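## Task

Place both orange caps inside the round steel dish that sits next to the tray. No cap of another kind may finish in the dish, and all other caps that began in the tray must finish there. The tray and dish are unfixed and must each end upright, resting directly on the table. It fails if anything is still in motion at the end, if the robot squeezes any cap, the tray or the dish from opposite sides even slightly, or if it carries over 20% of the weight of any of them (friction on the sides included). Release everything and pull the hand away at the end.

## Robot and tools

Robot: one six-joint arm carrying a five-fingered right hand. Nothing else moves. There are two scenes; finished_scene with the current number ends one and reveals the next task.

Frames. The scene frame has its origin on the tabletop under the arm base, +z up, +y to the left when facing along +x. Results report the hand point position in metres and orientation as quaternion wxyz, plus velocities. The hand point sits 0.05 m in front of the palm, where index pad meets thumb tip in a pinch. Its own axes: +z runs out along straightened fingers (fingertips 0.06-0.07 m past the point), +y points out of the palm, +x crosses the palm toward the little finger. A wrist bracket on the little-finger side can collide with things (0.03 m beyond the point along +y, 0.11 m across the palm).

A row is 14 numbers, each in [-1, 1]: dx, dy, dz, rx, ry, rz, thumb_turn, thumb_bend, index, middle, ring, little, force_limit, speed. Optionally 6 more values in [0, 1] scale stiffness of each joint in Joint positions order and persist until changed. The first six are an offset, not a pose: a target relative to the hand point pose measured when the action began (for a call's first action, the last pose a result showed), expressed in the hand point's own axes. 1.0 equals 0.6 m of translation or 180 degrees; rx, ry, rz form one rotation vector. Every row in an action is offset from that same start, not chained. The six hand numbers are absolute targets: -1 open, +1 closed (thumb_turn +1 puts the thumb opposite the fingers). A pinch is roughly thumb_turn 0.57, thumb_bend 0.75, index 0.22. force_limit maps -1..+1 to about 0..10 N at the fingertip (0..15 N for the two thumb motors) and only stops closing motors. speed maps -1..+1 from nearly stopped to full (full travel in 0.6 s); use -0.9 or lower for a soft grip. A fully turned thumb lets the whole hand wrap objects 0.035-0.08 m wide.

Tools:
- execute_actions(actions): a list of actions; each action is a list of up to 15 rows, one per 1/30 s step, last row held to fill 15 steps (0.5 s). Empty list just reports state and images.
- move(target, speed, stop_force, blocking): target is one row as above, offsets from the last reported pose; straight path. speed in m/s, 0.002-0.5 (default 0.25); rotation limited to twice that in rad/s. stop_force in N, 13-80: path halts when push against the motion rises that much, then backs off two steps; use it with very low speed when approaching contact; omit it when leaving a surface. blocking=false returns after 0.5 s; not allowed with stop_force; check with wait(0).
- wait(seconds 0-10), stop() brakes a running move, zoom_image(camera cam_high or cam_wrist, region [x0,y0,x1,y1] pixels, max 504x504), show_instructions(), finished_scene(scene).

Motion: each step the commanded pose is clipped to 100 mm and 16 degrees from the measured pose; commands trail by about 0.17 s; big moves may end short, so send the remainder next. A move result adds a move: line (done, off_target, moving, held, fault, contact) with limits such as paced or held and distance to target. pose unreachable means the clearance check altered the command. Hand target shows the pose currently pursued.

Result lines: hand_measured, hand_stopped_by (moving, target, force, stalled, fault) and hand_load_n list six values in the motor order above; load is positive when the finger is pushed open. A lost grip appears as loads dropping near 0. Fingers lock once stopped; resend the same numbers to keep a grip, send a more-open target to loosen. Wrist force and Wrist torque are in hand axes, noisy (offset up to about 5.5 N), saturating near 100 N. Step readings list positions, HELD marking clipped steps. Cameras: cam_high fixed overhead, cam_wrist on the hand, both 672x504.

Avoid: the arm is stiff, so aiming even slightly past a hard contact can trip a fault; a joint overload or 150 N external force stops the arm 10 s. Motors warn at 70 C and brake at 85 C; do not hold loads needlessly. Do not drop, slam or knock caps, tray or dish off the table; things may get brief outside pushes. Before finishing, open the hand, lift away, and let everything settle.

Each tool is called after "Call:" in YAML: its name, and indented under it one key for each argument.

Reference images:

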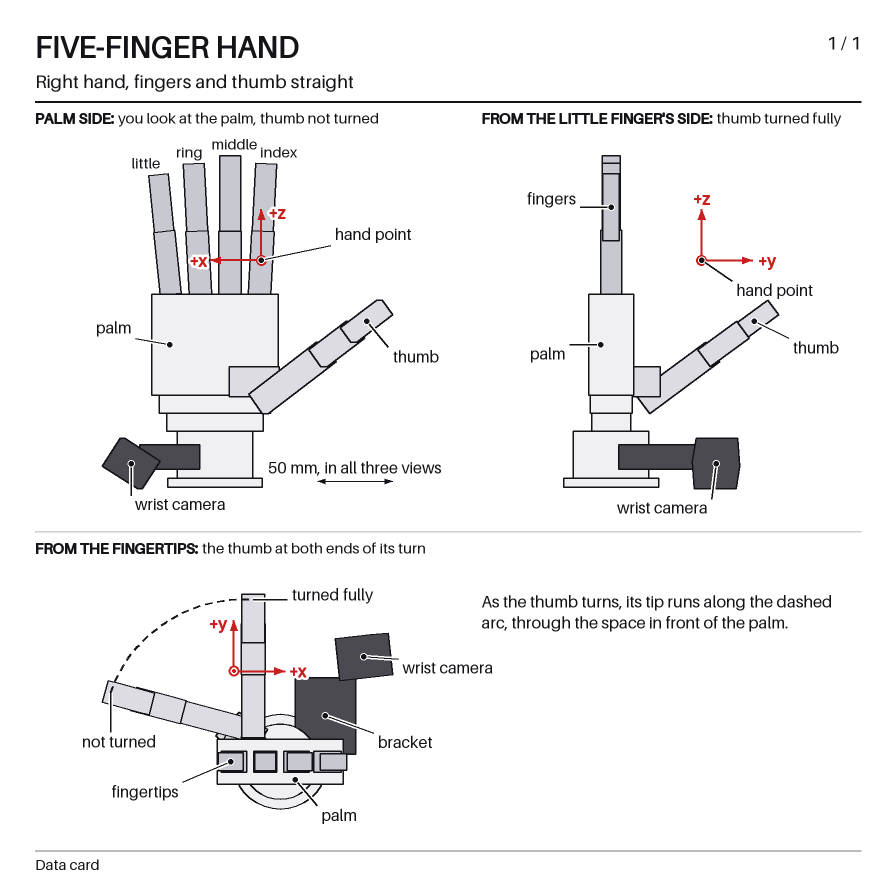

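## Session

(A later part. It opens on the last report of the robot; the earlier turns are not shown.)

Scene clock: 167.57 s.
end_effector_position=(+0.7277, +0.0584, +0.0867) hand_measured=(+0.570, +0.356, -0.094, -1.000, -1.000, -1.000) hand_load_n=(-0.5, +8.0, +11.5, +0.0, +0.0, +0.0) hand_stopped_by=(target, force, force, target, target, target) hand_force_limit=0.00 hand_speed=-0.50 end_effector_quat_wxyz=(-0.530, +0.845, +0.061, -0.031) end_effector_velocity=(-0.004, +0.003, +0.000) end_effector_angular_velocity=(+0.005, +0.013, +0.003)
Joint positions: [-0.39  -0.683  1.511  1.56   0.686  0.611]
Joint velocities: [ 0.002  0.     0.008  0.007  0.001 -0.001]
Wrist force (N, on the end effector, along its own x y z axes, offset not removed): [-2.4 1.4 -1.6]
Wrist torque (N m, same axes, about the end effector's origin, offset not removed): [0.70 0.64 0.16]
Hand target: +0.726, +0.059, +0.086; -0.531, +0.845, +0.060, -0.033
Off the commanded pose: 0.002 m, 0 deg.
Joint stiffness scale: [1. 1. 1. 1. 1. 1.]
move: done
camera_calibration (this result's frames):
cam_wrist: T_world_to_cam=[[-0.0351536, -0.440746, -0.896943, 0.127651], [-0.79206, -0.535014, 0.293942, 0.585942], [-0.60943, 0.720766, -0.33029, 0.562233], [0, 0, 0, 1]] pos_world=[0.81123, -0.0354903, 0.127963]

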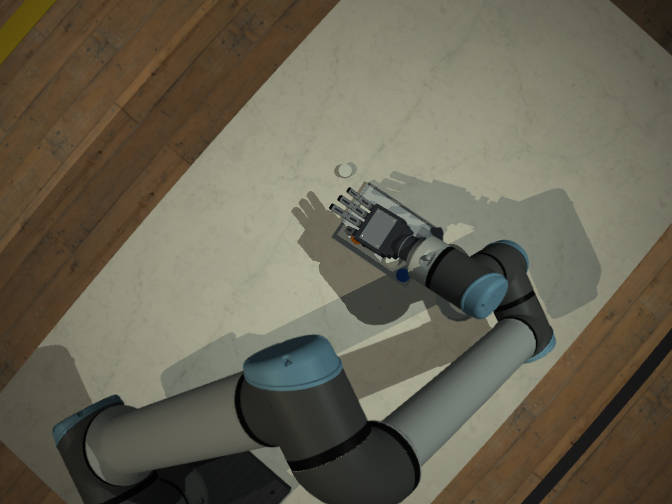

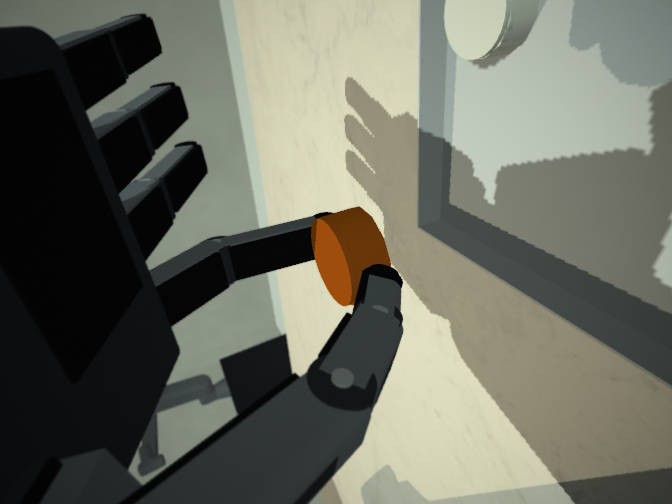

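Call:
move:
  target: [-0.0194, 0.1902, -0.3933, 0, 0, 0, 0.57, 0.75, 0.3, -1, -1, -1, 0.0, -0.5]
  speed: 0.25

Scene clock: 175.47 s.
end_effector_position=(+0.7510, -0.2025, +0.0877) hand_measured=(+0.570, +0.356, -0.094, -1.000, -1.000, -1.000) hand_load_n=(-0.5, +8.0, +11.5, +0.0, +0.0, +0.0) hand_stopped_by=(target, force, force, target, target, target) hand_force_limit=0.00 hand_speed=-0.50 end_effector_quat_wxyz=(-0.530, +0.845, +0.059, -0.030) end_effector_velocity=(+0.001, -0.002, +0.003) end_effector_angular_velocity=(-0.001, -0.001, +0.004)
Joint positions: [-0.645 -0.556  1.259  1.845  0.884  0.389]
Joint velocities: [-0.    -0.    -0.006  0.007  0.003 -0.003]
Wrist force (N, on the end effector, along its own x y z axes, offset not removed): [1.0 -0.4 -1.9]
Wrist torque (N m, same axes, about the end effector's origin, offset not removed): [0.44 0.12 0.14]
Hand target: +0.752, -0.203, +0.087; -0.530, +0.845, +0.061, -0.031
Off the commanded pose: 0.001 m, 0 deg.
Joint stiffness scale: [1. 1. 1. 1. 1. 1.]
move: done
camera_calibration (this result's frames):
cam_wrist: T_world_to_cam=[[-0.0373308, -0.440475, -0.896988, 0.0160468], [-0.793365, -0.532708, 0.29461, 0.46591], [-0.607601, 0.722637, -0.329571, 0.763805], [0, 0, 0, 1]] pos_world=[0.834325, -0.296692, 0.12886]

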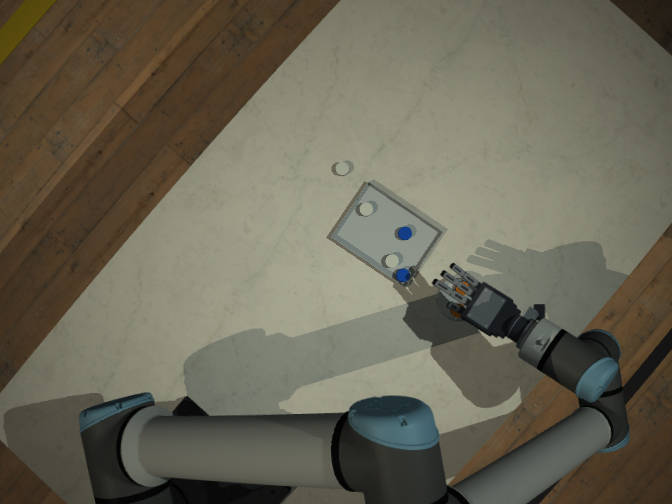

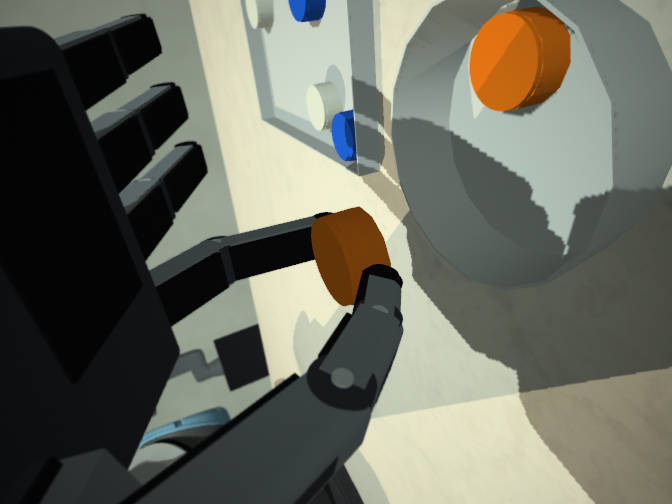

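Call:
move:
  target: [0.0231, 0.0915, 0.0247, 0, 0, 0, 0.57, 0.75, 0.3, -1, -1, -1, 0.0, -0.5]
  speed: 0.06
  stop_force: 15

Scene clock: 186.47 s.
end_effector_position=(+0.7651, -0.2119, +0.0331) hand_measured=(+0.570, +0.356, -0.094, -1.000, -1.000, -1.000) hand_load_n=(+0.0, +7.0, +12.0, +0.0, +0.0, +0.0) hand_stopped_by=(target, force, force, target, target, target) hand_force_limit=0.00 hand_speed=-0.50 end_effector_quat_wxyz=(-0.531, +0.845, +0.058, -0.031) end_effector_velocity=(+0.006, -0.002, +0.003) end_effector_angular_velocity=(-0.009, -0.014, +0.003)
Joint positions: [-0.644 -0.471  1.196  1.824  0.882  0.39 ]
Joint velocities: [ 0.003  0.    -0.015 -0.    -0.001 -0.001]
Wrist force (N, on the end effector, along its own x y z axes, offset not removed): [-3.2 -2.6 -5.4]
Wrist torque (N m, same axes, about the end effector's origin, offset not removed): [0.61 0.82 -0.05]
Hand target: +0.767, -0.211, +0.032; -0.530, +0.845, +0.059, -0.030
Off the commanded pose: 0.002 m, 0 deg.
Joint stiffness scale: [1. 1. 1. 1. 1. 1.]
move: done
camera_calibration (this result's frames):
cam_wrist: T_world_to_cam=[[-0.0393334, -0.438822, -0.897713, -0.0346554], [-0.793279, -0.53257, 0.29509, 0.488091], [-0.607587, 0.723743, -0.327161, 0.761283], [0, 0, 0, 1]] pos_world=[0.848375, -0.306239, 0.0739207]

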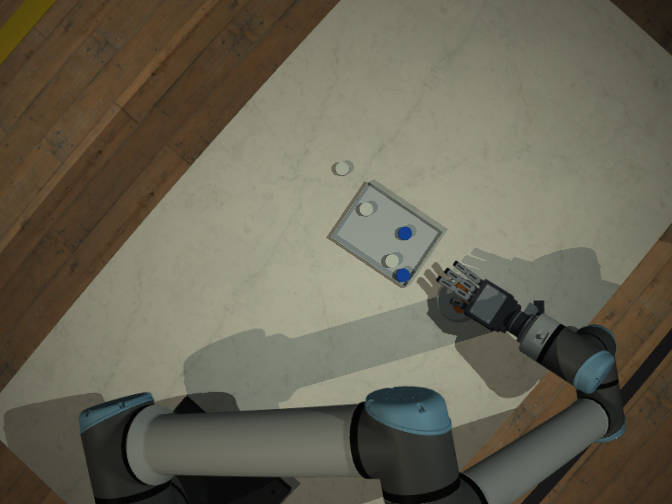

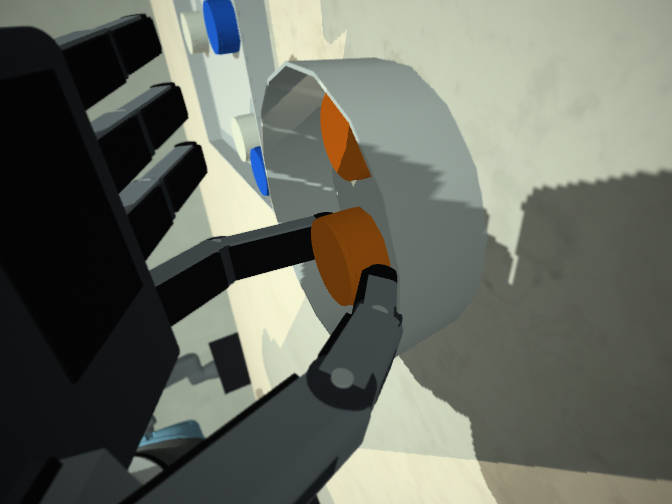

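Call:
execute_actions:
  actions:
    - [[0, 0, 0, 0, 0, 0, 0.57, 0.25, -0.3, -1, -1, -1, 0.0, 0.3]]

Call:
move:
  target: [0.003, -0.15, -0.0726, 0, 0, 0, 0.57, 0.25, -0.3, -1, -1, -1, 0.0, 0.3]
  speed: 0.12

Scene clock: 194.43 s.
end_effector_position=(+0.7655, -0.2120, +0.0335) hand_measured=(+0.570, +0.252, -0.300, -1.000, -1.000, -1.000) hand_load_n=(+0.0, -1.5, +0.0, +0.0, +0.0, +0.0) hand_stopped_by=(target, target, target, target, target, target) hand_force_limit=0.00 hand_speed=0.30 end_effector_quat_wxyz=(-0.531, +0.845, +0.059, -0.031) end_effector_velocity=(+0.000, +0.001, +0.000) end_effector_angular_velocity=(+0.001, +0.001, +0.001)
Joint positions: [-0.643 -0.471  1.195  1.824  0.882  0.39 ]
Joint velocities: [ 0.001  0.     0.     0.002 -0.    -0.001]
Wrist force (N, on the end effector, along its own x y z axes, offset not removed): [-1.6 0.3 0.2]
Wrist torque (N m, same axes, about the end effector's origin, offset not removed): [0.60 0.62 0.18]
Hand target: +0.765, -0.212, +0.033; -0.531, +0.845, +0.058, -0.031
Off the commanded pose: 0.001 m, 0 deg.
Joint stiffness scale: [1. 1. 1. 1. 1. 1.]
Step readings (end_effector_position):
0: (+0.7655, -0.2120, +0.0333)
1: (+0.7655, -0.2120, +0.0333)
2: (+0.7655, -0.2120, +0.0333)
4: (+0.7655, -0.2120, +0.0333)
8: (+0.7655, -0.2120, +0.0334)
15: end_effector_position above
camera_calibration (this result's frames):
cam_wrist: T_world_to_cam=[[-0.0387581, -0.439159, -0.897573, -0.0347969], [-0.793322, -0.532633, 0.29486, 0.488299], [-0.607568, 0.723492, -0.327751, 0.761653], [0, 0, 0, 1]] pos_world=[0.848785, -0.306247, 0.0744196]

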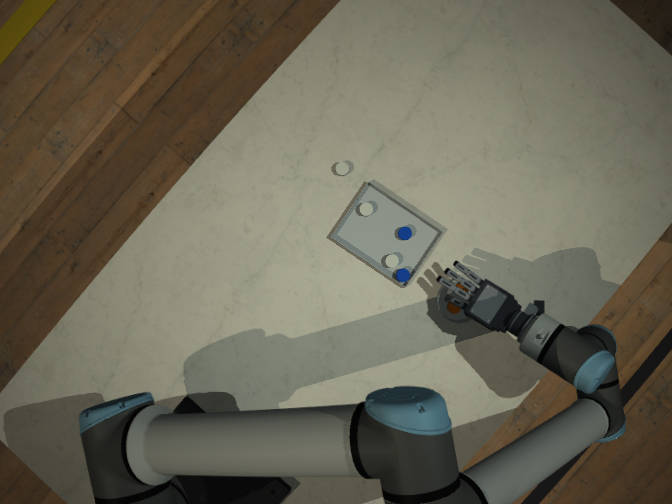

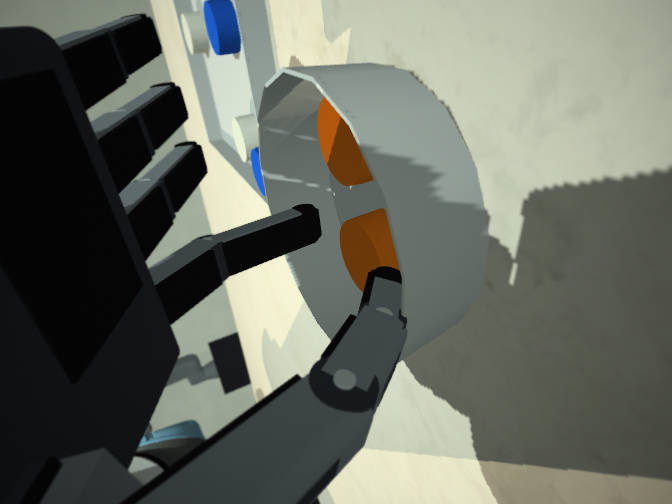

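Scene clock: 195.80 s.
end_effector_position=(+0.7675, -0.2130, +0.1347) hand_measured=(+0.570, +0.252, -0.300, -1.000, -1.000, -1.000) hand_load_n=(+0.0, +0.0, +0.0, +0.0, +0.0, +0.0) hand_stopped_by=(target, target, target, target, target, target) hand_force_limit=0.00 hand_speed=0.30 end_effector_quat_wxyz=(-0.529, +0.846, +0.060, -0.029) end_effector_velocity=(-0.002, +0.001, -0.000) end_effector_angular_velocity=(+0.007, +0.011, +0.000)
Joint positions: [-0.643 -0.581  1.205  1.918  0.882  0.39 ]
Joint velocities: [-0.     0.001  0.005  0.006  0.001  0.001]
Wrist force (N, on the end effector, along its own x y z axes, offset not removed): [-0.8 1.6 -1.9]
Wrist torque (N m, same axes, about the end effector's origin, offset not removed): [0.66 0.37 0.18]
Hand target: +0.766, -0.212, +0.134; -0.531, +0.845, +0.059, -0.031
Off the commanded pose: 0.002 m, 0 deg.
Joint stiffness scale: [1. 1. 1. 1. 1. 1.]
move: done
camera_calibration (this result's frames):
cam_wrist: T_world_to_cam=[[-0.0344588, -0.44251, -0.896101, 0.051403], [-0.794713, -0.531557, 0.293052, 0.46109], [-0.606007, 0.722241, -0.333351, 0.796052], [0, 0, 0, 1]] pos_world=[0.850618, -0.307099, 0.176304]

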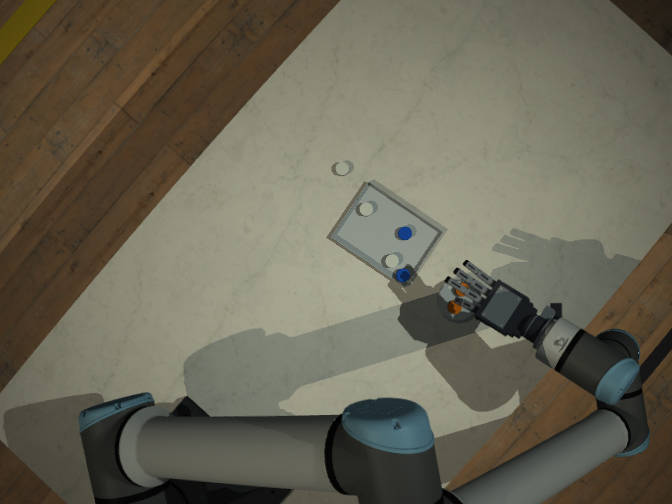

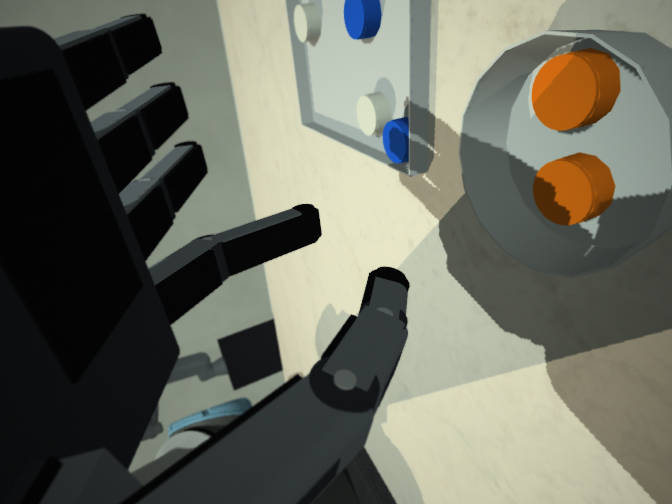

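Both orange caps are in the dish, and the hand is clear.

Call:
finished_scene:
  scene: 1

The scene is finished: the task was done.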